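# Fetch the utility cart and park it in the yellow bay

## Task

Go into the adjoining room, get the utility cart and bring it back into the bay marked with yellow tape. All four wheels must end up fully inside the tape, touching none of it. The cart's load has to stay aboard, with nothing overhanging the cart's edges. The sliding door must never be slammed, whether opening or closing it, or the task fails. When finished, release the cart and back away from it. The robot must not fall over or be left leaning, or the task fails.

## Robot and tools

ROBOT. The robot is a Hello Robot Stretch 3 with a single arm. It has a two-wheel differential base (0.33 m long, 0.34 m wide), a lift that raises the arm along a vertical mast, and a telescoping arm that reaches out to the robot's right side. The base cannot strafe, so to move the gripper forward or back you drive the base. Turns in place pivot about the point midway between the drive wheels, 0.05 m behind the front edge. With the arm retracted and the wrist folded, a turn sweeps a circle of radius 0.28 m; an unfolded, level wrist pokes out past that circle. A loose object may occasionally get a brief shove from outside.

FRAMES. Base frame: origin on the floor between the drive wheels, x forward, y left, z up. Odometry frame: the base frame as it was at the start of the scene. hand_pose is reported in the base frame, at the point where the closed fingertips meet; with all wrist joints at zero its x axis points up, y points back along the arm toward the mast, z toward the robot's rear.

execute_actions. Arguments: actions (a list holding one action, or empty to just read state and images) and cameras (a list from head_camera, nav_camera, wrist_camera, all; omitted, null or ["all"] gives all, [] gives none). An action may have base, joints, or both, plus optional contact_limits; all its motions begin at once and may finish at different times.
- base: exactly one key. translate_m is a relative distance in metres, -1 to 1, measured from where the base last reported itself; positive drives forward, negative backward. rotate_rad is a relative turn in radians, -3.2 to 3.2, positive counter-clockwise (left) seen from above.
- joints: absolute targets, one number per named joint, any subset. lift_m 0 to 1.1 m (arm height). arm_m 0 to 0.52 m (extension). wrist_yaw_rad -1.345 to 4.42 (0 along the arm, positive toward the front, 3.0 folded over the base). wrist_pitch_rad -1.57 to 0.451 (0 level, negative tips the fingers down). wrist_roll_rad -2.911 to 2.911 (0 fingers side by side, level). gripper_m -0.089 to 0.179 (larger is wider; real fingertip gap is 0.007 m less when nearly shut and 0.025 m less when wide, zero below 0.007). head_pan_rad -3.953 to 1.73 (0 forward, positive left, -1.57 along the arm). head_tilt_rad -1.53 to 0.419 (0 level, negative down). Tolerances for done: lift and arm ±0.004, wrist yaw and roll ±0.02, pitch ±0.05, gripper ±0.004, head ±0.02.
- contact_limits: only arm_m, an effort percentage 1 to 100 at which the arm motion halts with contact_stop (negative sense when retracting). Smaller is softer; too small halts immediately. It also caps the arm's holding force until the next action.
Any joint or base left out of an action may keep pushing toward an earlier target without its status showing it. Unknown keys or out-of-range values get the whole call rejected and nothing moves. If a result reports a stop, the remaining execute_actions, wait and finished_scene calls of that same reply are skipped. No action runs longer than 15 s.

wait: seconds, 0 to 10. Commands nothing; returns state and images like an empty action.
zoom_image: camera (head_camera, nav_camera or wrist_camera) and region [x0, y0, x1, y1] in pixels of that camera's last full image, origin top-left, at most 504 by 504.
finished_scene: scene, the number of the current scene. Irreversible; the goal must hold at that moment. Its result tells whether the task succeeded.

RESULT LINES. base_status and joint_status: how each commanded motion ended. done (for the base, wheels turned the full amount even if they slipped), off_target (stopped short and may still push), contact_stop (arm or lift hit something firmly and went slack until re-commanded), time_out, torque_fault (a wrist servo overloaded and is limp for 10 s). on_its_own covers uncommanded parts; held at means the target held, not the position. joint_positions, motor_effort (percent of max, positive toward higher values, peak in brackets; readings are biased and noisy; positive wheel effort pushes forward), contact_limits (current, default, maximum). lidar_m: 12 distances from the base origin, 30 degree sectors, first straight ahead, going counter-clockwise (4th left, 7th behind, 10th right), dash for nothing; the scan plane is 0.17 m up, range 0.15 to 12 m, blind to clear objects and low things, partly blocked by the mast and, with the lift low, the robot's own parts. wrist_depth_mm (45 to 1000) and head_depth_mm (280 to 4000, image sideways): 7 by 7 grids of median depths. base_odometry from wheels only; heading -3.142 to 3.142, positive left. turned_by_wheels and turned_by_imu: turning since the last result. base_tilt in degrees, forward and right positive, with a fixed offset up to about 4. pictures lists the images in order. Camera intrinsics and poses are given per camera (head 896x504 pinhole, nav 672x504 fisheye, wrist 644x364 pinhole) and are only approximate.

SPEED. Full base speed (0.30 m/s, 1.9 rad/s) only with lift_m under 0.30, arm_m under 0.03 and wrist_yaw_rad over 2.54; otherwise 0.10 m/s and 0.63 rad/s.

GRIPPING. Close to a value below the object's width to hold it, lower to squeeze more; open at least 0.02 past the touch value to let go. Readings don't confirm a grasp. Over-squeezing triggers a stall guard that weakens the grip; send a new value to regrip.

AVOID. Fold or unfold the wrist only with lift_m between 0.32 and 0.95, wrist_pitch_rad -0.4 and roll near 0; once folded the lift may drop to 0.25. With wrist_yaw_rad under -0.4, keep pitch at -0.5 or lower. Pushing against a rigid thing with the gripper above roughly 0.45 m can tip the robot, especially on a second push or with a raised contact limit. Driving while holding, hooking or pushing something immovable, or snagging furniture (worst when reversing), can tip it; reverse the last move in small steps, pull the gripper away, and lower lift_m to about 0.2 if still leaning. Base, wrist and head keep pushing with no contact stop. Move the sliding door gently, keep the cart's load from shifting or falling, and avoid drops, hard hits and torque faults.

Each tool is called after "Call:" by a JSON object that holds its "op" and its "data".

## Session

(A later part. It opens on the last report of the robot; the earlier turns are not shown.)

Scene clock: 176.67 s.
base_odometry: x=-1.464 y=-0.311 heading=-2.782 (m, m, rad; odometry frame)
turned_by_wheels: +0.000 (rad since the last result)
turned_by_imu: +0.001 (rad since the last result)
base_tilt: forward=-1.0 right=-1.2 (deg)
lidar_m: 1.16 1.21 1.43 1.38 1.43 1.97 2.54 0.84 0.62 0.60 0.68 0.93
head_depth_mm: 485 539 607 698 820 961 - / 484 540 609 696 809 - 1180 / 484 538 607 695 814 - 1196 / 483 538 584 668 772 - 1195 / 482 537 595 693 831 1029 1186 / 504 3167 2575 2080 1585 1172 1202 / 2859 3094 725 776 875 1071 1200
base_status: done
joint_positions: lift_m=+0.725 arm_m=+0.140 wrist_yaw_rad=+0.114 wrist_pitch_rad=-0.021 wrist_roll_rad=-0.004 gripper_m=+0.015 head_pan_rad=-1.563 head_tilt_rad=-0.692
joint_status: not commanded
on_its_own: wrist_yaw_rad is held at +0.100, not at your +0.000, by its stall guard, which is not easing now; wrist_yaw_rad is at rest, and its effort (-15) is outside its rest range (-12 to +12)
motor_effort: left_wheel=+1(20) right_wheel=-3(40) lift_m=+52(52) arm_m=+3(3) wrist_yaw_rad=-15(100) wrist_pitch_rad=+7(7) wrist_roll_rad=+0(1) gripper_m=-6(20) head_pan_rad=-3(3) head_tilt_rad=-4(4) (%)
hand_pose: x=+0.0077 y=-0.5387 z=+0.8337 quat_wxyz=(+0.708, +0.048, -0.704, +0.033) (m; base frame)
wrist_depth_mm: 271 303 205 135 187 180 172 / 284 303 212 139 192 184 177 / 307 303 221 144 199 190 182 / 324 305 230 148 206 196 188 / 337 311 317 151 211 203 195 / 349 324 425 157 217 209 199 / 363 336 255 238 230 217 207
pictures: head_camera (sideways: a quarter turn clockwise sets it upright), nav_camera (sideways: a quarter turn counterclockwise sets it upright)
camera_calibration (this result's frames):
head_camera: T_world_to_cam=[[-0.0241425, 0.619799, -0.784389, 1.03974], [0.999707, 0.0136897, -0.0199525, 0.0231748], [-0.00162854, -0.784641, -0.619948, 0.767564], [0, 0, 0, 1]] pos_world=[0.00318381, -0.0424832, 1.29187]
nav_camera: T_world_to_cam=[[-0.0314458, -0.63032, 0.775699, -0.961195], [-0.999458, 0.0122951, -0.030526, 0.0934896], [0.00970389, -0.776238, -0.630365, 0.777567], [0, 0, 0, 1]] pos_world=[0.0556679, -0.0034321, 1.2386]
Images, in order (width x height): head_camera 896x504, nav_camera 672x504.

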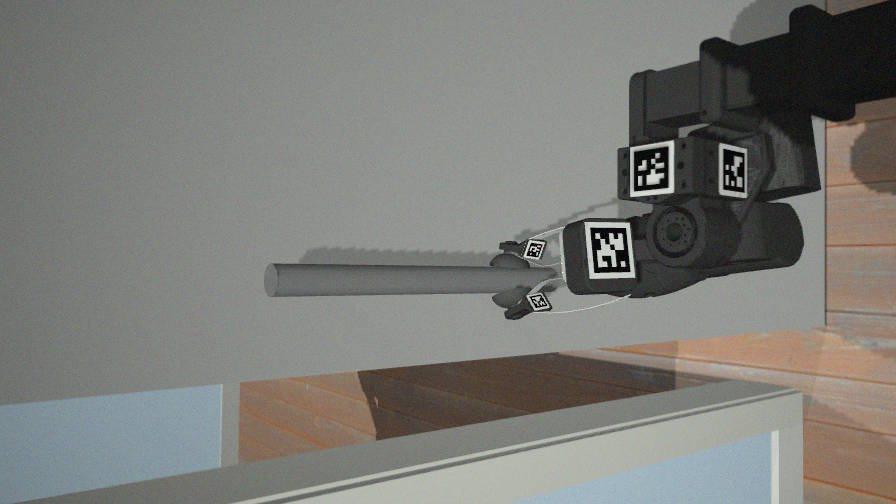

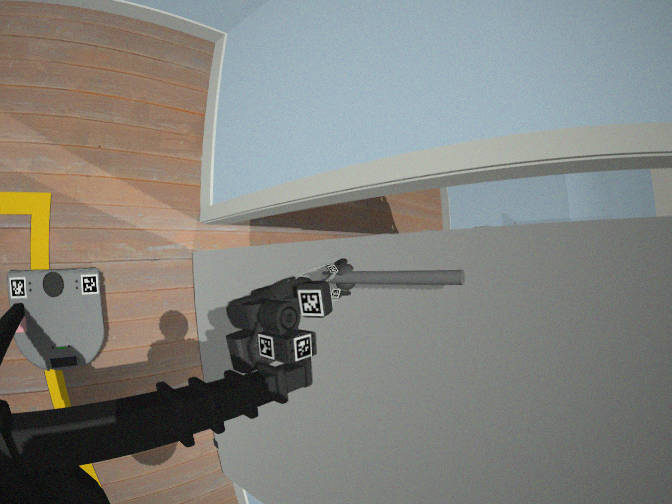

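Call:
{"op": "execute_actions", "data": {"actions": [{"joints": {"gripper_m": 0.08, "wrist_yaw_rad": 0.12}}], "cameras": []}}

Call:
{"op": "execute_actions", "data": {"actions": [{"joints": {"arm_m": 0.06}}], "cameras": []}}

Call:
{"op": "execute_actions", "data": {"actions": [{"base": {"translate_m": 0.175}, "joints": {"wrist_yaw_rad": 1.6, "gripper_m": 0.0}}], "cameras": []}}

Call:
{"op": "execute_actions", "data": {"actions": [{"joints": {"arm_m": 0.33, "head_pan_rad": -1.7}, "contact_limits": {"arm_m": 15}}], "cameras": ["head_camera", "nav_camera"]}}

Scene clock: 222.30 s.
base_odometry: x=-1.464 y=-0.311 heading=-2.783 (m, m, rad; odometry frame)
turned_by_wheels: +0.000 (rad since the last result)
turned_by_imu: +0.000 (rad since the last result)
base_tilt: forward=-1.0 right=-1.2 (deg)
lidar_m: 1.16 1.21 1.43 1.38 1.44 1.97 2.54 0.84 0.62 0.60 0.68 0.93
head_depth_mm: 484 539 609 697 820 958 - / 484 537 607 698 806 - 1186 / 484 537 608 696 813 - 1192 / 484 536 584 668 773 - 1194 / 483 537 594 693 831 1020 1183 / 496 3185 2617 2076 1587 1169 1200 / 2883 3073 723 779 874 1072 1194
base_status: not commanded
joint_positions: lift_m=+0.725 arm_m=+0.140 wrist_yaw_rad=+0.122 wrist_pitch_rad=-0.021 wrist_roll_rad=-0.004 gripper_m=+0.080 head_pan_rad=-1.563 head_tilt_rad=-0.692
joint_status: all done
motor_effort: left_wheel=-2(2) right_wheel=+2(3) lift_m=+52(51) arm_m=+4(4) wrist_yaw_rad=-1(13) wrist_pitch_rad=+7(7) wrist_roll_rad=+0(0) gripper_m=+0(81) head_pan_rad=-3(3) head_tilt_rad=-3(4) (%)
hand_pose: x=+0.0096 y=-0.5385 z=+0.8337 quat_wxyz=(+0.708, +0.051, -0.703, +0.035) (m; base frame)
wrist_depth_mm: 274 299 204 134 187 178 171 / 287 301 211 138 193 183 177 / 312 301 220 143 199 190 182 / 324 309 230 148 206 196 186 / 340 314 387 154 214 202 194 / 353 323 243 160 222 207 200 / 369 342 390 237 226 218 205
pictures: none
No camera images: the call's "cameras" was empty. Leave "cameras" out to get every camera's image.

Scene clock: 224.10 s.
base_odometry: x=-1.464 y=-0.311 heading=-2.783 (m, m, rad; odometry frame)
turned_by_wheels: +0.000 (rad since the last result)
turned_by_imu: +0.000 (rad since the last result)
base_tilt: forward=-1.0 right=-1.2 (deg)
lidar_m: 1.16 1.21 1.43 1.38 1.43 1.97 2.53 0.84 0.62 0.60 0.68 0.93
head_depth_mm: 485 540 608 698 817 984 - / 485 539 610 698 816 971 - / 484 539 607 695 815 956 - / 482 538 585 682 812 - - / 482 537 594 693 792 1034 1181 / 497 3138 2573 2079 1594 1170 1202 / 2892 3092 723 781 871 1076 1198
base_status: not commanded
joint_positions: lift_m=+0.725 arm_m=+0.060 wrist_yaw_rad=+0.121 wrist_pitch_rad=-0.021 wrist_roll_rad=-0.004 gripper_m=+0.080 head_pan_rad=-1.563 head_tilt_rad=-0.692
joint_status: all done
motor_effort: left_wheel=-2(2) right_wheel=+2(2) lift_m=+52(52) arm_m=-5(3) wrist_yaw_rad=-2(1) wrist_pitch_rad=+6(7) wrist_roll_rad=+0(1) gripper_m=+0(0) head_pan_rad=-4(3) head_tilt_rad=-4(3) (%)
hand_pose: x=+0.0094 y=-0.4591 z=+0.8338 quat_wxyz=(+0.708, +0.050, -0.703, +0.035) (m; base frame)
wrist_depth_mm: 378 346 416 270 259 248 237 / 393 359 449 277 266 255 244 / 404 375 450 286 276 265 251 / 428 388 457 295 285 271 259 / 438 412 421 308 295 281 266 / 459 433 - 321 310 285 276 / 481 458 502 333 316 300 286
pictures: none
No camera images: the call's "cameras" was empty. Leave "cameras" out to get every camera's image.

Scene clock: 227.13 s.
base_odometry: x=-1.628 y=-0.372 heading=-2.783 (m, m, rad; odometry frame)
turned_by_wheels: +0.000 (rad since the last result)
turned_by_imu: +0.000 (rad since the last result)
base_tilt: forward=-1.0 right=-1.2 (deg)
lidar_m: 0.99 1.03 1.41 1.38 1.43 1.97 2.53 0.85 0.62 0.60 0.68 0.93
head_depth_mm: 485 541 587 699 819 990 - / 484 540 598 669 817 973 - / 1723 1666 641 728 836 964 - / 2823 2125 2024 2065 1692 1453 - / 536 597 665 766 903 1088 1228 / 526 589 666 766 897 1077 - / 534 591 668 762 895 1075 1212
base_status: done
joint_positions: lift_m=+0.725 arm_m=+0.060 wrist_yaw_rad=+1.598 wrist_pitch_rad=-0.021 wrist_roll_rad=-0.004 gripper_m=+0.000 head_pan_rad=-1.563 head_tilt_rad=-0.692
joint_status: all done
motor_effort: left_wheel=-3(4) right_wheel=+3(7) lift_m=+52(52) arm_m=-4(5) wrist_yaw_rad=+2(7) wrist_pitch_rad=+6(7) wrist_roll_rad=+1(0) gripper_m=-1(78) head_pan_rad=-4(3) head_tilt_rad=-4(4) (%)
hand_pose: x=+0.2342 y=-0.1983 z=+0.8338 quat_wxyz=(+0.500, +0.511, -0.486, +0.503) (m; base frame)
wrist_depth_mm: 907 879 867 862 827 821 551 / 963 900 928 900 862 838 554 / 978 937 951 912 894 848 557 / 999 973 956 919 911 882 559 / - - 980 962 942 889 558 / - - - - 978 889 556 / - - - - - 891 560
pictures: none
No camera images: the call's "cameras" was empty. Leave "cameras" out to get every camera's image.

Scene clock: 230.33 s.
base_odometry: x=-1.628 y=-0.372 heading=-2.783 (m, m, rad; odometry frame)
turned_by_wheels: +0.000 (rad since the last result)
turned_by_imu: +0.000 (rad since the last result)
base_tilt: forward=-1.0 right=-1.2 (deg)
lidar_m: 0.99 1.02 1.40 1.38 1.43 1.96 2.55 0.85 0.62 0.60 0.68 0.93
head_depth_mm: 509 568 647 746 886 1086 1227 / 503 561 635 732 862 1028 - / 497 554 599 675 - 1055 1191 / 504 558 626 684 854 1034 1181 / 1836 1903 2233 2074 1592 1376 1210 / 2821 3044 675 749 915 1037 1181 / 510 564 641 729 872 1018 1172
base_status: not commanded
joint_positions: lift_m=+0.725 arm_m=+0.330 wrist_yaw_rad=+1.599 wrist_pitch_rad=-0.021 wrist_roll_rad=-0.004 gripper_m=+0.000 head_pan_rad=-1.693 head_tilt_rad=-0.692
joint_status: all done
motor_effort: left_wheel=-3(3) right_wheel=+2(2) lift_m=+52(52) arm_m=+5(5) wrist_yaw_rad=+2(3) wrist_pitch_rad=+7(7) wrist_roll_rad=+1(1) gripper_m=-2(2) head_pan_rad=-3(15) head_tilt_rad=-4(4) (%)
contact_limits: arm_m 15 (drawing in: default 29, maximum 47; extending or still: default 39, maximum 64)
hand_pose: x=+0.2342 y=-0.4675 z=+0.8338 quat_wxyz=(+0.500, +0.511, -0.486, +0.503) (m; base frame)
wrist_depth_mm: 911 912 864 875 807 343 218 / 959 900 897 862 811 343 219 / 980 947 918 925 813 345 219 / - 979 948 927 813 342 219 / - - - 974 827 346 218 / - - - - 595 348 219 / - - - - - 349 221
pictures: head_camera (sideways: a quarter turn clockwise sets it upright), nav_camera (sideways: a quarter turn counterclockwise sets it upright)
camera_calibration (this result's frames):
head_camera: T_world_to_cam=[[0.0564382, 0.617696, -0.784389, 1.03925], [0.993041, -0.11607, -0.0199525, 0.0232155], [-0.103369, -0.777804, -0.619948, 0.768184], [0, 0, 0, 1]] pos_world=[-0.00230087, -0.0417463, 1.29187]
nav_camera: T_world_to_cam=[[-0.112921, -0.620919, 0.775699, -0.960698], [-0.989424, 0.141803, -0.030526, 0.0934284], [-0.0910422, -0.770942, -0.630365, 0.778181], [0, 0, 0, 1]] pos_world=[0.0548043, -0.0098312, 1.2386]
Images, in order (width x height): head_camera 896x504, nav_camera 672x504.

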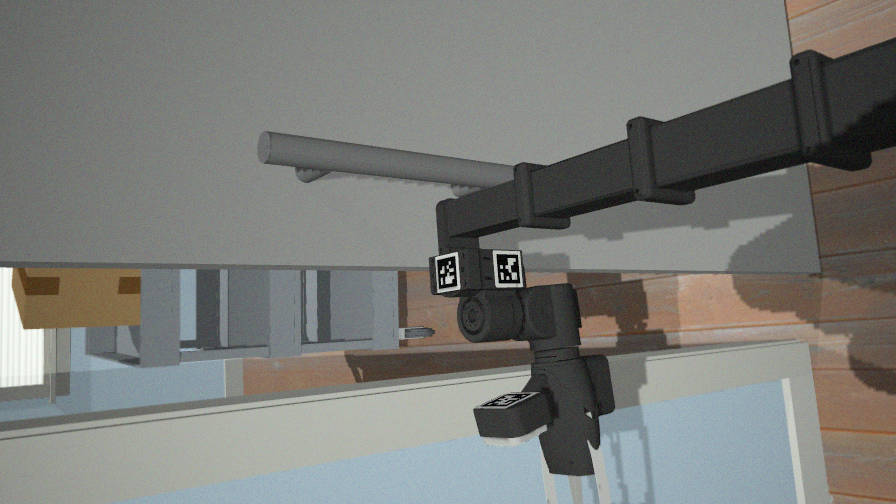

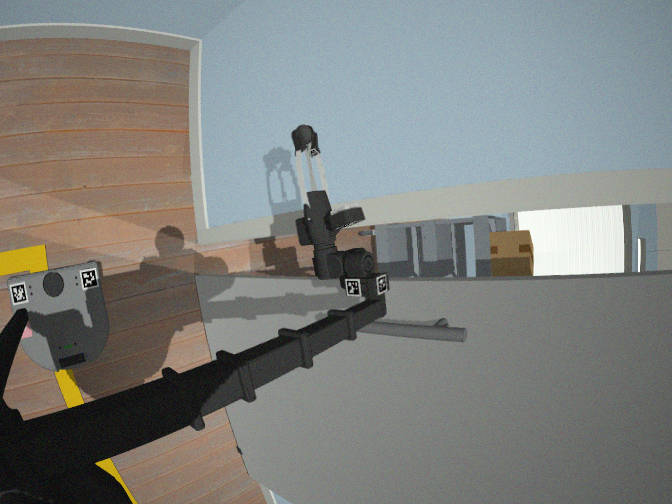

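Call:
{"op": "execute_actions", "data": {"actions": [{"joints": {"arm_m": 0.41}, "contact_limits": {"arm_m": 15}}], "cameras": ["head_camera"]}}

Scene clock: 241.00 s.
base_odometry: x=-1.628 y=-0.372 heading=-2.783 (m, m, rad; odometry frame)
turned_by_wheels: +0.000 (rad since the last result)
turned_by_imu: +0.001 (rad since the last result)
base_tilt: forward=-1.0 right=-1.2 (deg)
lidar_m: 0.99 1.02 1.40 1.38 1.43 1.97 2.53 0.85 0.62 0.60 0.68 0.93
head_depth_mm: 511 568 647 744 883 1089 1222 / 501 560 635 735 859 1031 - / 498 552 599 674 - 1046 1192 / 504 554 628 733 852 1026 1182 / 1840 1904 2238 2054 1689 1384 1209 / 2876 3038 674 753 881 1032 1183 / 508 565 642 730 863 1015 1169
base_status: not commanded
joint_positions: lift_m=+0.725 arm_m=+0.410 wrist_yaw_rad=+1.599 wrist_pitch_rad=-0.021 wrist_roll_rad=-0.004 gripper_m=+0.000 head_pan_rad=-1.693 head_tilt_rad=-0.692
joint_status: all done
motor_effort: left_wheel=-3(3) right_wheel=+2(2) lift_m=+52(52) arm_m=+5(5) wrist_yaw_rad=+2(2) wrist_pitch_rad=+6(7) wrist_roll_rad=+0(1) gripper_m=-3(2) head_pan_rad=-3(3) head_tilt_rad=-4(4) (%)
contact_limits: arm_m 15 (drawing in: default 29, maximum 47; extending or still: default 39, maximum 64)
hand_pose: x=+0.2342 y=-0.5475 z=+0.8338 quat_wxyz=(+0.500, +0.511, -0.486, +0.503) (m; base frame)
wrist_depth_mm: 908 883 857 861 435 188 119 / 934 912 911 881 442 189 119 / 961 957 915 918 442 189 120 / 999 971 959 951 447 189 120 / - - 985 951 443 190 120 / - - - - 323 190 120 / - - - - 563 190 120
pictures: head_camera (sideways: a quarter turn clockwise sets it upright)
camera_calibration (this result's frames):
head_camera: T_world_to_cam=[[0.0564383, 0.617696, -0.784389, 1.03925], [0.993041, -0.11607, -0.0199525, 0.0232155], [-0.103369, -0.777804, -0.619948, 0.768184], [0, 0, 0, 1]] pos_world=[-0.00230088, -0.0417463, 1.29187]
Images, in order (width x height): head_camera 896x504.

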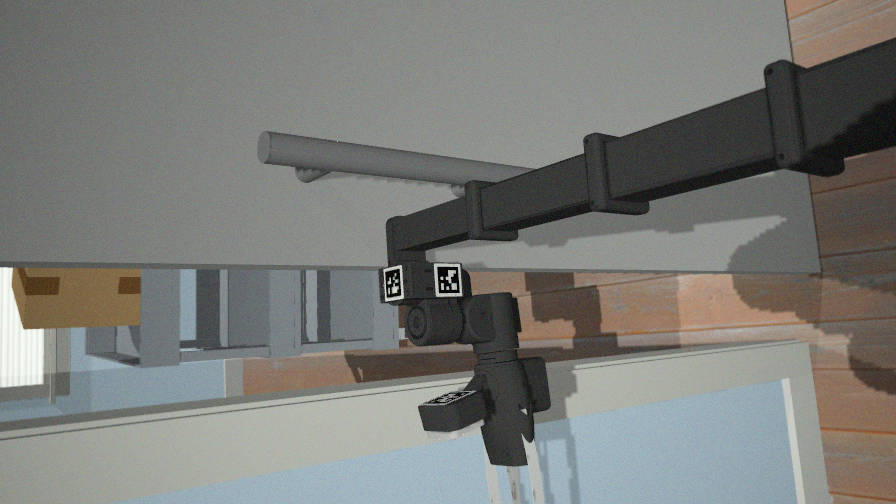

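Call:
{"op": "execute_actions", "data": {"actions": [{"base": {"translate_m": -0.05}, "joints": {"arm_m": 0.41}}], "cameras": ["head_camera"]}}

Call:
{"op": "execute_actions", "data": {"actions": [{"base": {"translate_m": -0.2}}], "cameras": ["head_camera", "nav_camera"]}}

Scene clock: 250.47 s.
base_odometry: x=-1.581 y=-0.355 heading=-2.783 (m, m, rad; odometry frame)
turned_by_wheels: +0.000 (rad since the last result)
turned_by_imu: +0.001 (rad since the last result)
base_tilt: forward=-1.0 right=-1.2 (deg)
lidar_m: 1.04 1.08 1.42 1.38 1.43 1.97 2.54 0.84 0.62 0.60 0.68 0.93
head_depth_mm: 510 569 645 749 887 1087 1216 / 502 561 634 729 862 1035 - / 496 552 596 674 - 1051 1192 / 496 554 625 736 849 1030 1184 / 1757 2104 2215 2040 1669 1406 1214 / 2859 3177 2589 2152 967 1083 1187 / 2771 595 643 718 854 1016 1171
base_status: done
joint_positions: lift_m=+0.725 arm_m=+0.410 wrist_yaw_rad=+1.602 wrist_pitch_rad=-0.021 wrist_roll_rad=-0.004 gripper_m=+0.000 head_pan_rad=-1.693 head_tilt_rad=-0.692
joint_status: all done
motor_effort: left_wheel=-3(28) right_wheel=+3(58) lift_m=+51(52) arm_m=+4(5) wrist_yaw_rad=-2(13) wrist_pitch_rad=+6(6) wrist_roll_rad=+1(1) gripper_m=-2(3) head_pan_rad=-3(3) head_tilt_rad=-4(4) (%)
hand_pose: x=+0.2342 y=-0.5468 z=+0.8339 quat_wxyz=(+0.499, +0.512, -0.485, +0.504) (m; base frame)
wrist_depth_mm: 941 926 897 886 446 189 120 / 994 969 938 920 446 189 120 / - - 977 951 454 190 120 / - - - 986 454 190 120 / - - - - 455 191 120 / - - - - 327 191 120 / - - - - 573 191 121
pictures: head_camera (sideways: a quarter turn clockwise sets it upright)
camera_calibration (this result's frames):
head_camera: T_world_to_cam=[[0.0564528, 0.617694, -0.78439, 1.03925], [0.993038, -0.116094, -0.0199525, 0.0232155], [-0.103387, -0.777802, -0.619947, 0.768184], [0, 0, 0, 1]] pos_world=[-0.00230187, -0.0417461, 1.29187]
Images, in order (width x height): head_camera 896x504.

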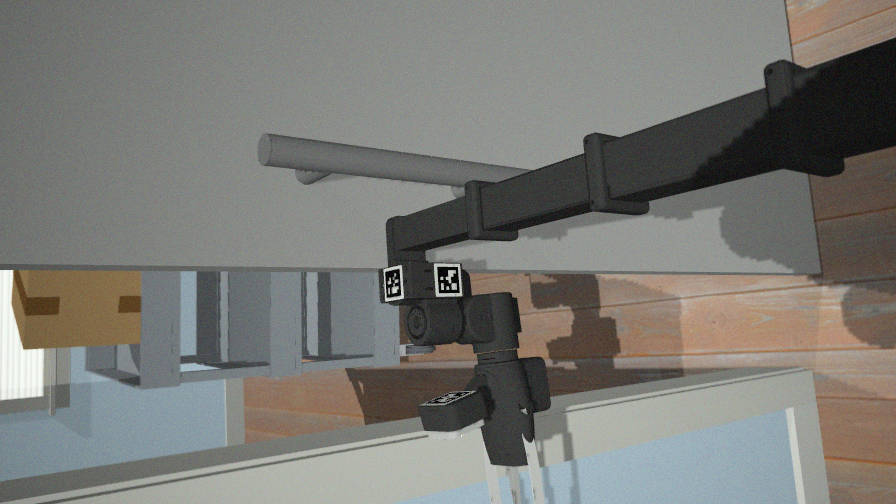

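Scene clock: 253.47 s.
base_odometry: x=-1.394 y=-0.284 heading=-2.783 (m, m, rad; odometry frame)
turned_by_wheels: +0.000 (rad since the last result)
turned_by_imu: +0.001 (rad since the last result)
base_tilt: forward=-0.9 right=-1.2 (deg)
lidar_m: 1.24 1.28 1.43 1.38 1.44 1.96 2.53 0.84 0.62 0.60 0.71 0.93
head_depth_mm: 509 568 645 743 884 1082 1223 / 502 559 633 733 856 1033 - / 495 551 589 671 - 1049 1198 / 495 551 627 731 847 1022 1188 / 1793 2093 2114 - 1686 1417 1208 / 1734 2094 2100 2072 1629 1410 1209 / 2830 3110 2563 2068 1647 1399 1183
base_status: done
joint_positions: lift_m=+0.725 arm_m=+0.410 wrist_yaw_rad=+1.604 wrist_pitch_rad=-0.021 wrist_roll_rad=-0.004 gripper_m=+0.000 head_pan_rad=-1.693 head_tilt_rad=-0.692
joint_status: not commanded
motor_effort: left_wheel=+3(28) right_wheel=-6(56) lift_m=+51(51) arm_m=+4(3) wrist_yaw_rad=-5(11) wrist_pitch_rad=+6(6) wrist_roll_rad=+1(0) gripper_m=-3(3) head_pan_rad=-3(3) head_tilt_rad=-4(4) (%)
hand_pose: x=+0.2342 y=-0.5463 z=+0.8339 quat_wxyz=(+0.498, +0.512, -0.485, +0.504) (m; base frame)
wrist_depth_mm: - - - - 448 191 184 / - - - - 456 195 190 / - - - - 451 201 195 / - - - - 458 207 203 / - - - - 455 214 208 / - - - - 284 221 217 / - - - - 585 229 224
pictures: head_camera (sideways: a quarter turn clockwise sets it upright), nav_camera (sideways: a quarter turn counterclockwise sets it upright)
camera_calibration (this result's frames):
head_camera: T_world_to_cam=[[0.0564537, 0.617694, -0.784389, 1.03925], [0.993038, -0.116095, -0.0199525, 0.0232155], [-0.103388, -0.777802, -0.619948, 0.768184], [0, 0, 0, 1]] pos_world=[-0.00230192, -0.0417461, 1.29187]
nav_camera: T_world_to_cam=[[-0.112937, -0.620916, 0.775699, -0.960698], [-0.989421, 0.141828, -0.030526, 0.0934284], [-0.0910616, -0.77094, -0.630365, 0.778181], [0, 0, 0, 1]] pos_world=[0.054804, -0.00983244, 1.2386]
Images, in order (width x height): head_camera 896x504, nav_camera 672x504.

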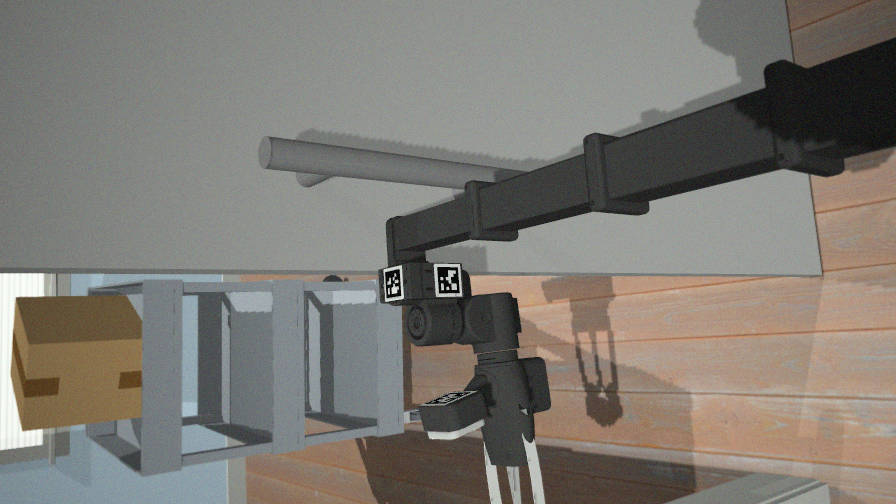

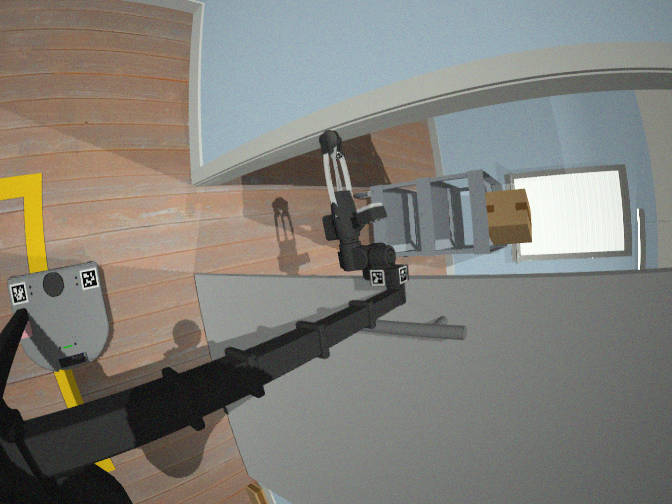

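Call:
{"op": "execute_actions", "data": {"actions": [{"base": {"translate_m": -0.15}, "joints": {"head_pan_rad": -2.6, "head_tilt_rad": -0.75}}], "cameras": ["head_camera", "nav_camera"]}}

Scene clock: 263.03 s.
base_odometry: x=-1.254 y=-0.231 heading=-2.781 (m, m, rad; odometry frame)
turned_by_wheels: +0.001 (rad since the last result)
turned_by_imu: +0.008 (rad since the last result)
base_tilt: forward=+2.8 right=-1.2 (deg)
lidar_m: 1.36 1.42 1.43 1.38 1.44 1.99 2.41 0.84 0.62 0.60 0.77 0.93
head_depth_mm: 2039 2283 2501 2200 1735 1441 - / 1601 1902 2408 2154 1729 1438 1233 / 1302 1498 1778 2012 1726 1423 1231 / 1000 1124 1295 1525 1633 1415 1215 / 863 953 1073 1218 1421 1405 1262 / 758 829 916 1030 1166 1315 1284 / 677 736 801 881 984 1106 -
base_status: done
joint_positions: lift_m=+0.725 arm_m=+0.410 wrist_yaw_rad=+1.615 wrist_pitch_rad=-0.020 wrist_roll_rad=-0.004 gripper_m=+0.000 head_pan_rad=-2.593 head_tilt_rad=-0.741
joint_status: all done
on_its_own: base_tilt is 3.7 degrees off its reading at the scene's start (forward=-0.9 right=-1.2); left_wheel is at rest, and its effort (+26) is outside its rest range (-18 to +18); right_wheel is at rest, and its effort (-43) is outside its rest range (-18 to +18); wrist_yaw_rad is at rest, and its effort (-17) is outside its rest range (-12 to +12)
motor_effort: left_wheel=+26(70) right_wheel=-43(81) lift_m=+51(51) arm_m=+4(4) wrist_yaw_rad=-17(23) wrist_pitch_rad=+6(7) wrist_roll_rad=+0(1) gripper_m=-1(2) head_pan_rad=-4(33) head_tilt_rad=-4(12) (%)
hand_pose: x=+0.2341 y=-0.5436 z=+0.8341 quat_wxyz=(+0.495, +0.515, -0.482, +0.507) (m; base frame)
wrist_depth_mm: - - - - 516 260 252 / - - - - 522 269 263 / - - - - 520 280 279 / - - - - 515 290 289 / - - - - 515 305 - / - - - - 339 320 - / - - - - 668 337 -
pictures: head_camera (sideways: a quarter turn clockwise sets it upright), nav_camera (sideways: a quarter turn counterclockwise sets it upright)
camera_calibration (this result's frames):
head_camera: T_world_to_cam=[[0.551444, 0.35946, -0.752793, 0.995042], [0.527024, -0.849623, -0.0196356, 0.0256443], [-0.646649, -0.385912, -0.657964, 0.82095], [0, 0, 0, 1]] pos_world=[-0.0313588, -0.0190755, 1.28972]
nav_camera: T_world_to_cam=[[-0.588694, -0.316981, 0.743615, -0.915977], [-0.502514, 0.864066, -0.0294973, 0.0891169], [-0.633182, -0.391042, -0.667958, 0.830389], [0, 0, 0, 1]] pos_world=[0.0313393, -0.0426337, 1.23843]
Images, in order (width x height): head_camera 896x504, nav_camera 672x504.

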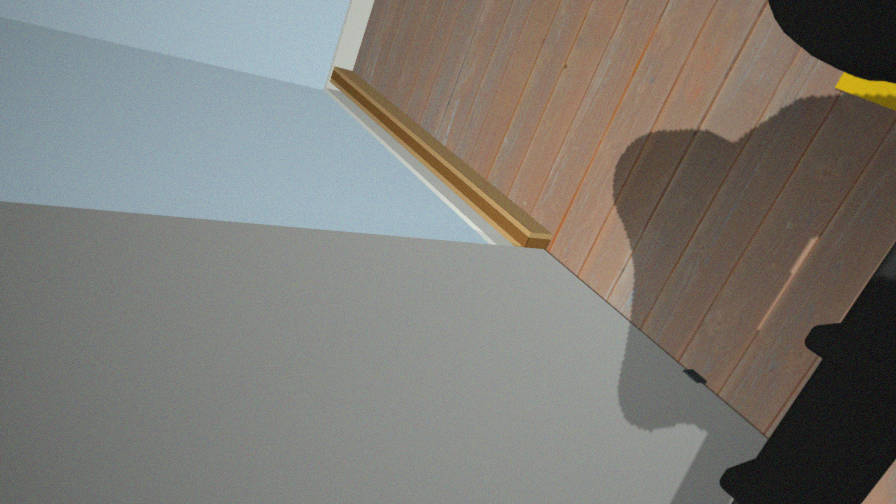

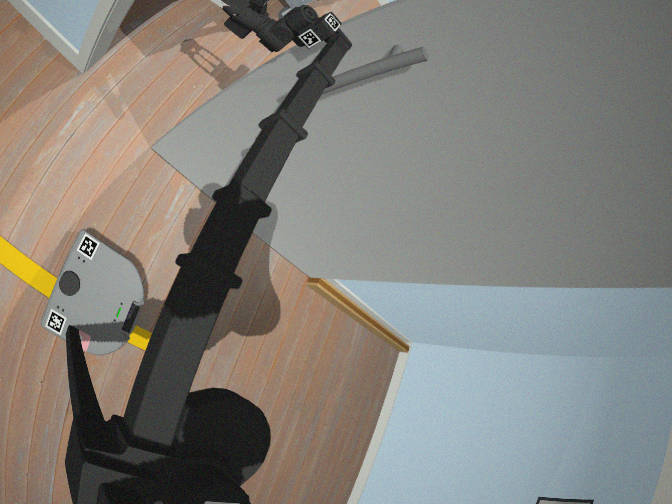

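The door is blocked by a long cardboard box. Backing off.

Call:
{"op": "execute_actions", "data": {"actions": [{"base": {"translate_m": 0.08}}], "cameras": ["head_camera", "nav_camera"]}}

Scene clock: 277.27 s.
base_odometry: x=-1.329 y=-0.260 heading=-2.781 (m, m, rad; odometry frame)
turned_by_wheels: +0.000 (rad since the last result)
turned_by_imu: +0.000 (rad since the last result)
base_tilt: forward=-1.0 right=-1.2 (deg)
lidar_m: 1.30 1.36 1.43 1.38 1.44 1.99 2.46 0.84 0.62 0.61 0.74 0.94
head_depth_mm: 2041 2349 2438 1991 1629 1377 - / 1605 1933 2277 1955 1619 1379 1200 / 1304 1501 1780 1883 1613 1374 1189 / 1000 1128 1293 1524 1597 1370 1193 / 864 962 1077 1229 1440 1368 1231 / 760 832 920 1027 1163 1308 - / 678 735 803 886 980 1113 -
base_status: done
joint_positions: lift_m=+0.725 arm_m=+0.410 wrist_yaw_rad=+1.602 wrist_pitch_rad=-0.020 wrist_roll_rad=-0.004 gripper_m=+0.000 head_pan_rad=-2.593 head_tilt_rad=-0.742
joint_status: not commanded
motor_effort: left_wheel=+0(45) right_wheel=+0(54) lift_m=+47(51) arm_m=+3(3) wrist_yaw_rad=-2(18) wrist_pitch_rad=+6(6) wrist_roll_rad=+0(0) gripper_m=-3(2) head_pan_rad=-3(4) head_tilt_rad=-4(4) (%)
hand_pose: x=+0.2342 y=-0.5469 z=+0.8342 quat_wxyz=(+0.499, +0.511, -0.486, +0.504) (m; base frame)
wrist_depth_mm: - - - - 463 245 243 / - - - - 464 254 251 / - - - - 465 263 260 / - - - - 468 271 271 / - - - - 468 279 279 / - - - - 305 289 - / - - - - 592 298 -
pictures: head_camera (sideways: a quarter turn clockwise sets it upright), nav_camera (sideways: a quarter turn counterclockwise sets it upright)
camera_calibration (this result's frames):
head_camera: T_world_to_cam=[[0.551846, 0.359705, -0.752382, 0.994504], [0.527034, -0.849618, -0.0196313, 0.0256386], [-0.646299, -0.385697, -0.658434, 0.82156], [0, 0, 0, 1]] pos_world=[-0.0313524, -0.0190715, 1.28969]
nav_camera: T_world_to_cam=[[-0.58909, -0.317222, 0.743197, -0.915431], [-0.502497, 0.864076, -0.0294838, 0.0890993], [-0.632826, -0.390823, -0.668422, 0.830991], [0, 0, 0, 1]] pos_world=[0.0313731, -0.042613, 1.23843]
Images, in order (width x height): head_camera 896x504, nav_camera 672x504.

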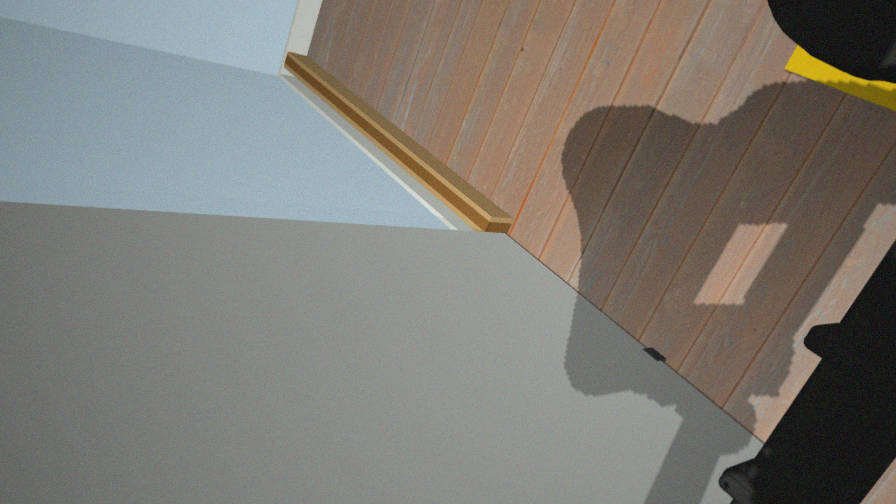

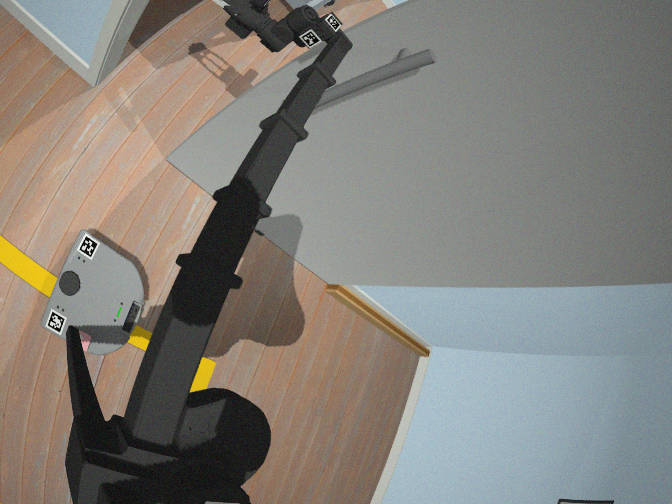

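Call:
{"op": "execute_actions", "data": {"actions": [{"joints": {"arm_m": 0.0, "wrist_pitch_rad": -0.4, "wrist_yaw_rad": 2.7, "lift_m": 0.45}}], "cameras": []}}

Call:
{"op": "execute_actions", "data": {"actions": [{"base": {"translate_m": -0.3}, "joints": {"lift_m": 0.285, "head_pan_rad": -1.57, "head_tilt_rad": -1.05}}], "cameras": []}}

Call:
{"op": "execute_actions", "data": {"actions": [{"base": {"translate_m": -1.0}}], "cameras": ["head_camera", "nav_camera"]}}

Scene clock: 323.13 s.
base_odometry: x=-1.329 y=-0.260 heading=-2.781 (m, m, rad; odometry frame)
turned_by_wheels: +0.000 (rad since the last result)
turned_by_imu: +0.001 (rad since the last result)
base_tilt: forward=-1.0 right=-1.3 (deg)
lidar_m: 1.31 1.36 1.43 1.38 1.44 1.98 2.46 0.84 0.62 0.61 0.74 0.94
head_depth_mm: 2065 2331 2462 1980 1635 1388 1202 / 1600 1921 2275 1992 1634 1377 1194 / 1305 1505 1781 1887 1626 1363 1186 / 998 1132 1302 1520 1603 1366 1187 / 863 963 1081 1229 1433 1363 1183 / 761 831 917 1024 1170 1305 1186 / 679 736 803 882 986 1118 1160
base_status: not commanded
joint_positions: lift_m=+0.450 arm_m=+0.000 wrist_yaw_rad=+2.699 wrist_pitch_rad=-0.414 wrist_roll_rad=-0.004 gripper_m=+0.000 head_pan_rad=-2.593 head_tilt_rad=-0.742
joint_status: all done
motor_effort: left_wheel=+0(0) right_wheel=+0(0) lift_m=+26(44) arm_m=-4(4) wrist_yaw_rad=+3(6) wrist_pitch_rad=+4(6) wrist_roll_rad=+0(0) gripper_m=-3(2) head_pan_rad=-4(4) head_tilt_rad=-4(4) (%)
hand_pose: x=+0.0751 y=+0.0578 z=+0.4639 quat_wxyz=(+0.294, +0.705, -0.009, +0.645) (m; base frame)
wrist_depth_mm: - - - - - - - / - - - - - - - / - - - - - - - / - - - - - - 972 / - 863 865 905 844 819 801 / - 728 711 - 688 682 674 / 624 - 598 603 600 588 577
pictures: none
No camera images: the call's "cameras" was empty. Leave "cameras" out to get every camera's image.

Scene clock: 326.93 s.
base_odometry: x=-1.048 y=-0.154 heading=-2.781 (m, m, rad; odometry frame)
turned_by_wheels: +0.000 (rad since the last result)
turned_by_imu: +0.001 (rad since the last result)
base_tilt: forward=-1.0 right=-1.2 (deg)
lidar_m: 1.61 1.67 1.43 1.38 1.44 1.99 2.18 0.83 0.61 0.59 0.62 0.93
head_depth_mm: 547 650 798 1033 1312 1219 1119 / 547 651 804 1033 1315 1221 1145 / 545 647 796 1031 1308 1239 - / 546 646 797 1029 1311 1228 - / 547 648 794 1031 1300 1223 1107 / 533 614 797 1071 1323 1212 1105 / 522 645 1624 1488 1326 1204 1106
base_status: done
joint_positions: lift_m=+0.285 arm_m=+0.000 wrist_yaw_rad=+2.699 wrist_pitch_rad=-0.415 wrist_roll_rad=-0.004 gripper_m=+0.000 head_pan_rad=-1.576 head_tilt_rad=-1.037
joint_status: all done
motor_effort: left_wheel=+0(11) right_wheel=+0(8) lift_m=+27(25) arm_m=-5(5) wrist_yaw_rad=+2(0) wrist_pitch_rad=+5(5) wrist_roll_rad=+0(1) gripper_m=-2(2) head_pan_rad=+2(32) head_tilt_rad=-6(22) (%)
hand_pose: x=+0.0750 y=+0.0578 z=+0.2987 quat_wxyz=(+0.294, +0.705, -0.009, +0.645) (m; base frame)
wrist_depth_mm: - - - - - - - / - - - - - - - / - - - - - 947 936 / - 768 761 762 735 722 707 / - 618 613 641 595 584 570 / - 530 524 - 488 485 483 / 442 - - 426 423 418 415
pictures: none
No camera images: the call's "cameras" was empty. Leave "cameras" out to get every camera's image.

Scene clock: 332.03 s.
base_odometry: x=-0.112 y=+0.199 heading=-2.781 (m, m, rad; odometry frame)
turned_by_wheels: +0.000 (rad since the last result)
turned_by_imu: +0.001 (rad since the last result)
base_tilt: forward=-1.0 right=-1.3 (deg)
lidar_m: 2.59 1.95 1.44 1.40 1.45 1.21 1.17 0.89 0.66 0.60 0.61 0.84
head_depth_mm: 592 702 863 1119 1316 1227 1115 / 592 699 862 1116 1311 1224 1135 / 592 703 857 1114 1309 1233 - / 590 700 857 1113 1304 1232 - / 592 700 858 1118 1291 1226 1109 / 589 681 803 1013 1297 1203 1099 / 547 632 772 1001 1294 1202 1099
base_status: done
joint_positions: lift_m=+0.285 arm_m=+0.000 wrist_yaw_rad=+2.699 wrist_pitch_rad=-0.415 wrist_roll_rad=-0.004 gripper_m=+0.000 head_pan_rad=-1.576 head_tilt_rad=-1.037
joint_status: not commanded
motor_effort: left_wheel=+0(9) right_wheel=+0(5) lift_m=+27(26) arm_m=-5(4) wrist_yaw_rad=+1(1) wrist_pitch_rad=+5(5) wrist_roll_rad=+0(0) gripper_m=-2(2) head_pan_rad=+2(2) head_tilt_rad=-6(5) (%)
hand_pose: x=+0.0750 y=+0.0578 z=+0.2987 quat_wxyz=(+0.294, +0.705, -0.009, +0.645) (m; base frame)
wrist_depth_mm: - - - - - - - / - - - - - - - / - - - 997 973 968 931 / - 787 753 749 743 726 710 / - 620 613 653 591 580 572 / - 525 521 - 492 486 481 / 438 - - 430 426 420 416
pictures: head_camera (sideways: a quarter turn clockwise sets it upright), nav_camera (sideways: a quarter turn counterclockwise sets it upright)
camera_calibration (this result's frames):
head_camera: T_world_to_cam=[[-0.0146125, 0.848879, -0.528385, 0.706092], [0.999836, 0.00677054, -0.0167733, 0.0190266], [-0.010661, -0.528544, -0.848839, 1.06528], [0, 0, 0, 1]] pos_world=[0.0026512, -0.0364706, 1.27766]
nav_camera: T_world_to_cam=[[-0.0410914, -0.855123, 0.516794, -0.623778], [-0.999155, 0.0347542, -0.0219383, 0.0822956], [0.000799182, -0.517259, -0.855829, 1.07081], [0, 0, 0, 1]] pos_world=[0.0557383, 0.0176206, 1.2406]
Images, in order (width x height): head_camera 896x504, nav_camera 672x504.

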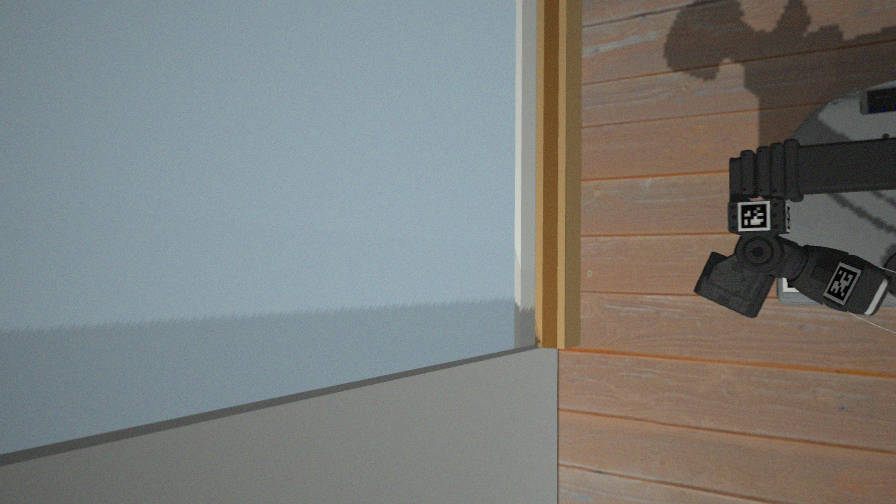

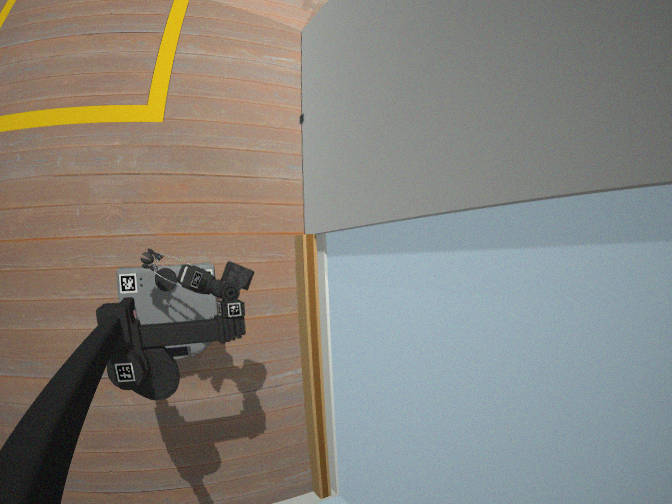

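Call:
{"op": "execute_actions", "data": {"actions": [{"joints": {"lift_m": 0.30, "wrist_yaw_rad": 0.0, "arm_m": 0.15}}], "cameras": []}}

Call:
{"op": "execute_actions", "data": {"actions": [{"joints": {"wrist_pitch_rad": -1.35, "wrist_roll_rad": 1.57, "gripper_m": 0.10, "arm_m": 0.22}}], "cameras": []}}

Call:
{"op": "execute_actions", "data": {"actions": [{"joints": {"arm_m": 0.38, "lift_m": 0.26}, "contact_limits": {"arm_m": 15}}]}}

Scene clock: 374.07 s.
base_odometry: x=-0.112 y=+0.199 heading=-2.781 (m, m, rad; odometry frame)
turned_by_wheels: +0.000 (rad since the last result)
turned_by_imu: +0.001 (rad since the last result)
base_tilt: forward=-1.0 right=-1.2 (deg)
lidar_m: 2.58 1.96 1.44 1.39 1.45 1.21 1.17 0.90 0.66 0.60 0.61 0.84
head_depth_mm: 592 702 861 1119 1317 1231 1113 / 592 701 862 1121 1313 1219 1140 / 592 699 862 1114 1308 1212 - / 591 699 859 1121 1299 1209 - / 588 699 862 1107 1300 1210 1102 / 591 681 806 1011 1295 1205 1102 / 546 632 779 1005 1292 1208 1102
base_status: not commanded
joint_positions: lift_m=+0.300 arm_m=+0.150 wrist_yaw_rad=+0.002 wrist_pitch_rad=-0.415 wrist_roll_rad=-0.004 gripper_m=+0.000 head_pan_rad=-1.576 head_tilt_rad=-1.037
joint_status: all done
motor_effort: left_wheel=+0(0) right_wheel=+0(0) lift_m=+52(55) arm_m=+4(5) wrist_yaw_rad=-2(3) wrist_pitch_rad=+5(5) wrist_roll_rad=+0(0) gripper_m=-3(2) head_pan_rad=+2(2) head_tilt_rad=-6(6) (%)
hand_pose: x=-0.0211 y=-0.5194 z=+0.3128 quat_wxyz=(+0.694, +0.147, -0.690, -0.145) (m; base frame)
wrist_depth_mm: 188 217 213 212 209 207 204 / 190 236 234 232 228 225 222 / 203 255 258 255 252 247 244 / 226 256 288 284 281 276 269 / 258 268 326 308 313 310 304 / 295 294 368 - 359 354 346 / 352 343 354 379 372 363 359
pictures: none
No camera images: the call's "cameras" was empty. Leave "cameras" out to get every camera's image.

Scene clock: 375.77 s.
base_odometry: x=-0.112 y=+0.199 heading=-2.781 (m, m, rad; odometry frame)
turned_by_wheels: +0.000 (rad since the last result)
turned_by_imu: +0.000 (rad since the last result)
base_tilt: forward=-0.9 right=-1.2 (deg)
lidar_m: 2.59 1.96 1.44 1.39 1.45 1.21 1.17 0.90 0.66 0.60 0.61 0.84
head_depth_mm: 595 703 864 1127 1318 1224 1112 / 590 702 862 1120 1308 1222 1139 / 592 701 860 1113 1307 1216 - / 589 700 861 1112 1299 1214 - / 591 700 858 1115 1306 1212 1112 / 590 682 805 1008 1289 1209 1105 / 546 634 775 1004 1295 1201 1098
base_status: not commanded
joint_positions: lift_m=+0.300 arm_m=+0.220 wrist_yaw_rad=+0.002 wrist_pitch_rad=-1.346 wrist_roll_rad=+1.565 gripper_m=+0.100 head_pan_rad=-1.576 head_tilt_rad=-1.037
joint_status: all done
motor_effort: left_wheel=+0(0) right_wheel=+0(0) lift_m=+52(52) arm_m=+5(5) wrist_yaw_rad=-1(3) wrist_pitch_rad=-1(3) wrist_roll_rad=+3(3) gripper_m=+0(79) head_pan_rad=+2(2) head_tilt_rad=-6(5) (%)
hand_pose: x=-0.0215 y=-0.3979 z=+0.1830 quat_wxyz=(+0.003, +0.002, -0.782, -0.624) (m; base frame)
wrist_depth_mm: 254 282 321 323 303 283 269 / 257 288 324 332 310 291 273 / 257 296 329 339 318 295 280 / 258 306 332 351 326 306 288 / 262 313 369 357 338 312 296 / 263 321 390 367 351 314 302 / 265 324 385 380 356 332 308
pictures: none
No camera images: the call's "cameras" was empty. Leave "cameras" out to get every camera's image.

Scene clock: 378.20 s.
base_odometry: x=-0.112 y=+0.199 heading=-2.781 (m, m, rad; odometry frame)
turned_by_wheels: +0.000 (rad since the last result)
turned_by_imu: +0.000 (rad since the last result)
base_tilt: forward=-1.1 right=-1.3 (deg)
lidar_m: 2.58 1.96 1.44 1.40 1.45 1.21 1.17 0.90 0.66 0.60 0.60 0.84
head_depth_mm: 592 701 865 1124 1309 1223 1122 / 591 702 860 1116 1308 1222 1139 / 593 703 859 1066 1313 1213 - / 592 699 859 1050 1297 1213 - / 590 699 858 1114 1302 1217 1106 / 590 681 806 1019 1312 1204 1107 / 546 633 775 1005 1298 1199 1102
base_status: not commanded
joint_positions: lift_m=+0.260 arm_m=+0.380 wrist_yaw_rad=+0.001 wrist_pitch_rad=-1.347 wrist_roll_rad=+1.566 gripper_m=+0.100 head_pan_rad=-1.576 head_tilt_rad=-1.037
joint_status: all done
motor_effort: left_wheel=+0(0) right_wheel=+0(0) lift_m=+26(49) arm_m=+4(5) wrist_yaw_rad=-1(3) wrist_pitch_rad=-1(1) wrist_roll_rad=+2(3) gripper_m=+0(1) head_pan_rad=+2(2) head_tilt_rad=-6(6) (%)
contact_limits: arm_m 15 (drawing in: default 29, maximum 47; extending or still: default 39, maximum 64)
hand_pose: x=-0.0215 y=-0.5576 z=+0.1439 quat_wxyz=(+0.002, +0.002, -0.781, -0.624) (m; base frame)
wrist_depth_mm: 109 136 209 206 265 252 236 / 110 138 213 211 271 256 242 / 111 139 216 218 275 262 247 / 112 140 219 223 285 268 251 / 112 141 233 230 294 275 258 / 113 135 243 236 304 278 264 / 114 152 226 243 307 294 269
pictures: head_camera (sideways: a quarter turn clockwise sets it upright), nav_camera (sideways: a quarter turn counterclockwise sets it upright), wrist_camera
camera_calibration (this result's frames):
head_camera: T_world_to_cam=[[-0.0146126, 0.84889, -0.528367, 0.706069], [0.999836, 0.00677101, -0.016773, 0.0190263], [-0.0106609, -0.528526, -0.84885, 1.06529], [0, 0, 0, 1]] pos_world=[0.00265121, -0.0364701, 1.27766]
nav_camera: T_world_to_cam=[[-0.0410914, -0.855134, 0.516776, -0.623754], [-0.999155, 0.0347545, -0.0219377, 0.0822947], [0.000799344, -0.517241, -0.85584, 1.07083], [0, 0, 0, 1]] pos_world=[0.0557383, 0.0176219, 1.2406]
wrist_camera: T_world_to_cam=[[0.0125954, 0.963639, -0.266911, 0.579476], [0.990894, 0.0237577, 0.132533, 0.0567548], [0.134055, -0.26615, -0.954565, 0.157981], [0, 0, 0, 1]] pos_world=[-0.0847149, -0.517707, 0.297949]
Images, in order (width x height): head_camera 896x504, nav_camera 672x504, wrist_camera 644x364.

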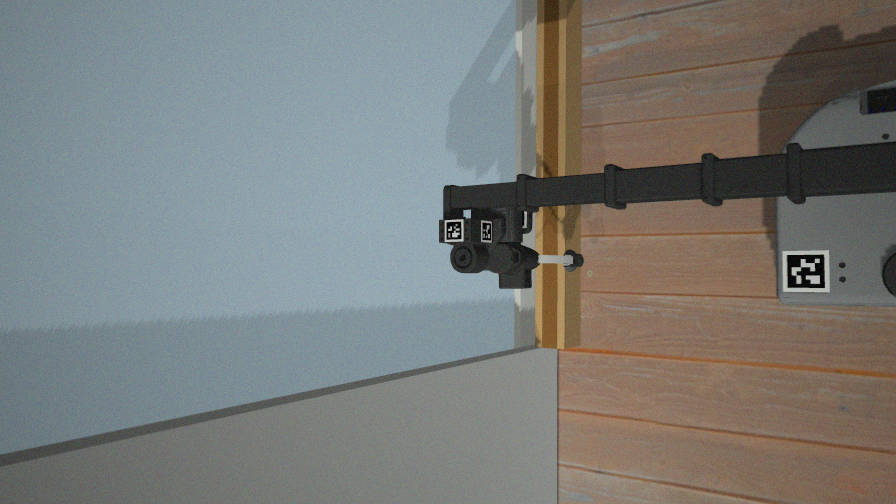

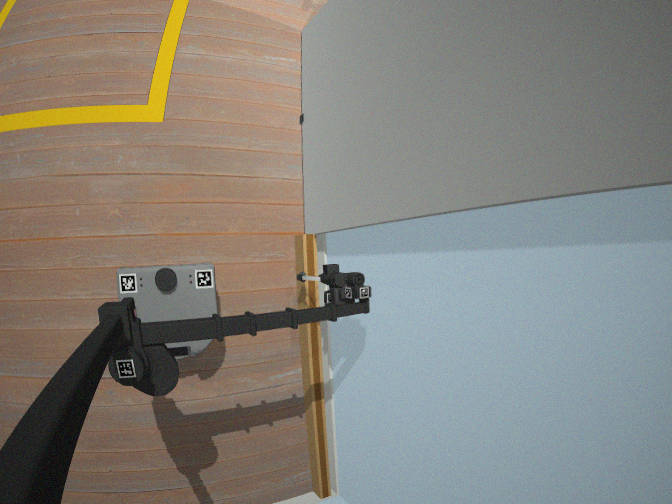

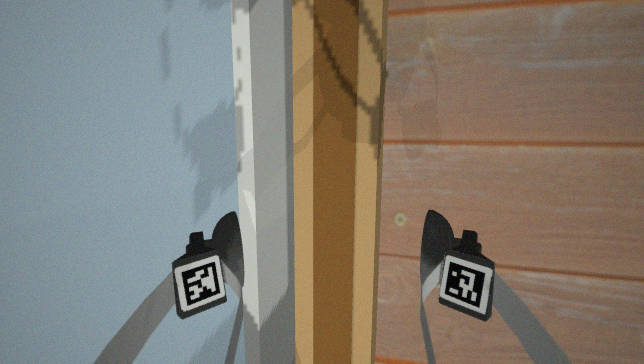

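Call:
{"op": "execute_actions", "data": {"actions": [{"joints": {"arm_m": 0.384, "lift_m": 0.185}}], "cameras": ["head_camera", "wrist_camera"]}}

Scene clock: 393.10 s.
base_odometry: x=-0.112 y=+0.199 heading=-2.781 (m, m, rad; odometry frame)
turned_by_wheels: +0.000 (rad since the last result)
turned_by_imu: -0.001 (rad since the last result)
base_tilt: forward=-0.9 right=-1.3 (deg)
lidar_m: 2.57 1.97 1.44 1.39 1.45 1.21 1.17 0.89 0.66 0.60 0.61 0.84
head_depth_mm: 593 705 865 1124 1311 1232 1121 / 591 701 862 1121 1312 1220 1143 / 592 702 863 1073 1307 1235 - / 592 702 862 1073 1299 1215 - / 592 702 861 1118 1303 1209 1109 / 591 684 805 1023 1281 1214 1101 / 548 632 781 1013 1302 1202 1099
base_status: not commanded
joint_positions: lift_m=+0.209 arm_m=+0.383 wrist_yaw_rad=+0.002 wrist_pitch_rad=-1.346 wrist_roll_rad=+1.568 gripper_m=+0.100 head_pan_rad=-1.575 head_tilt_rad=-1.039
joint_status: lift_m contact_stop (moved -0.051 of -0.075); the others done
on_its_own: lift_m is slack since a contact_stop, until your next command for it (your +0.185 is given up)
motor_effort: left_wheel=+2(13) right_wheel=-4(7) lift_m=+38(39) arm_m=+8(8) wrist_yaw_rad=-3(4) wrist_pitch_rad=-2(3) wrist_roll_rad=+2(3) gripper_m=-2(4) head_pan_rad=+2(2) head_tilt_rad=-5(6) (%)
hand_pose: x=-0.0215 y=-0.5618 z=+0.0926 quat_wxyz=(+0.002, +0.001, -0.782, -0.624) (m; base frame)
wrist_depth_mm: 105 131 176 157 216 206 196 / 106 133 179 161 221 212 200 / 107 133 181 166 228 216 204 / 107 135 183 171 236 223 208 / 108 136 203 175 244 227 214 / 108 130 223 180 251 227 219 / 109 146 197 186 257 243 225
pictures: head_camera (sideways: a quarter turn clockwise sets it upright), wrist_camera
camera_calibration (this result's frames):
head_camera: T_world_to_cam=[[-0.0155868, 0.849921, -0.526679, 0.703876], [0.999828, 0.00795724, -0.0167485, 0.0189944], [-0.010044, -0.52685, -0.849899, 1.06665], [0, 0, 0, 1]] pos_world=[0.00269348, -0.0364258, 1.27758]
wrist_camera: T_world_to_cam=[[0.0135345, 0.963173, -0.268541, 0.569758], [0.990857, 0.0231354, 0.132919, 0.0632238], [0.134237, -0.267884, -0.954054, 0.106936], [0, 0, 0, 1]] pos_world=[-0.0847119, -0.521592, 0.246623]
Images, in order (width x height): head_camera 896x504, wrist_camera 644x364.

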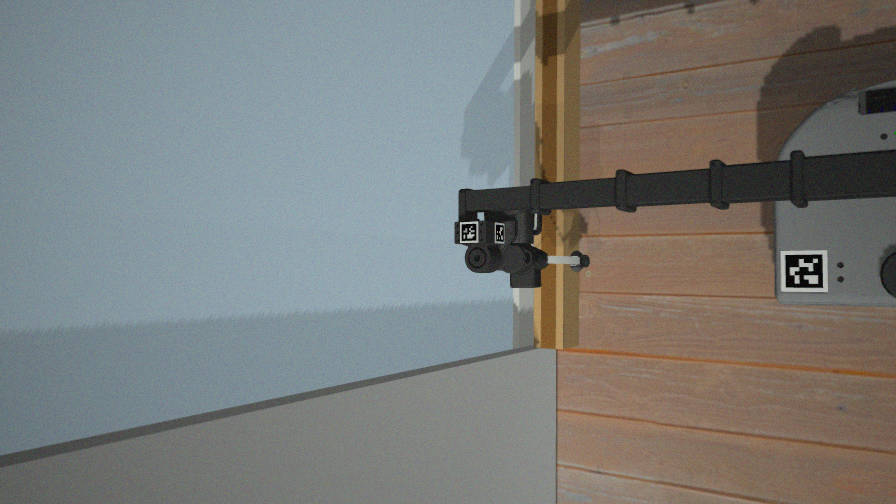

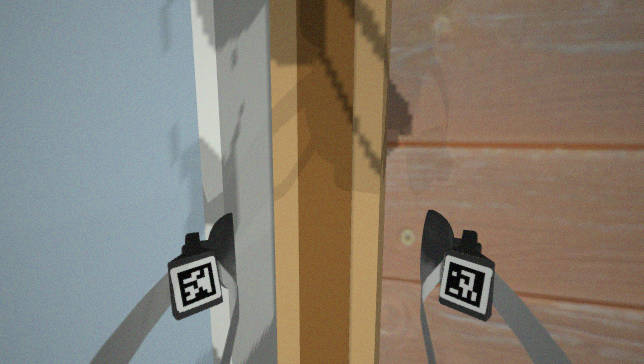

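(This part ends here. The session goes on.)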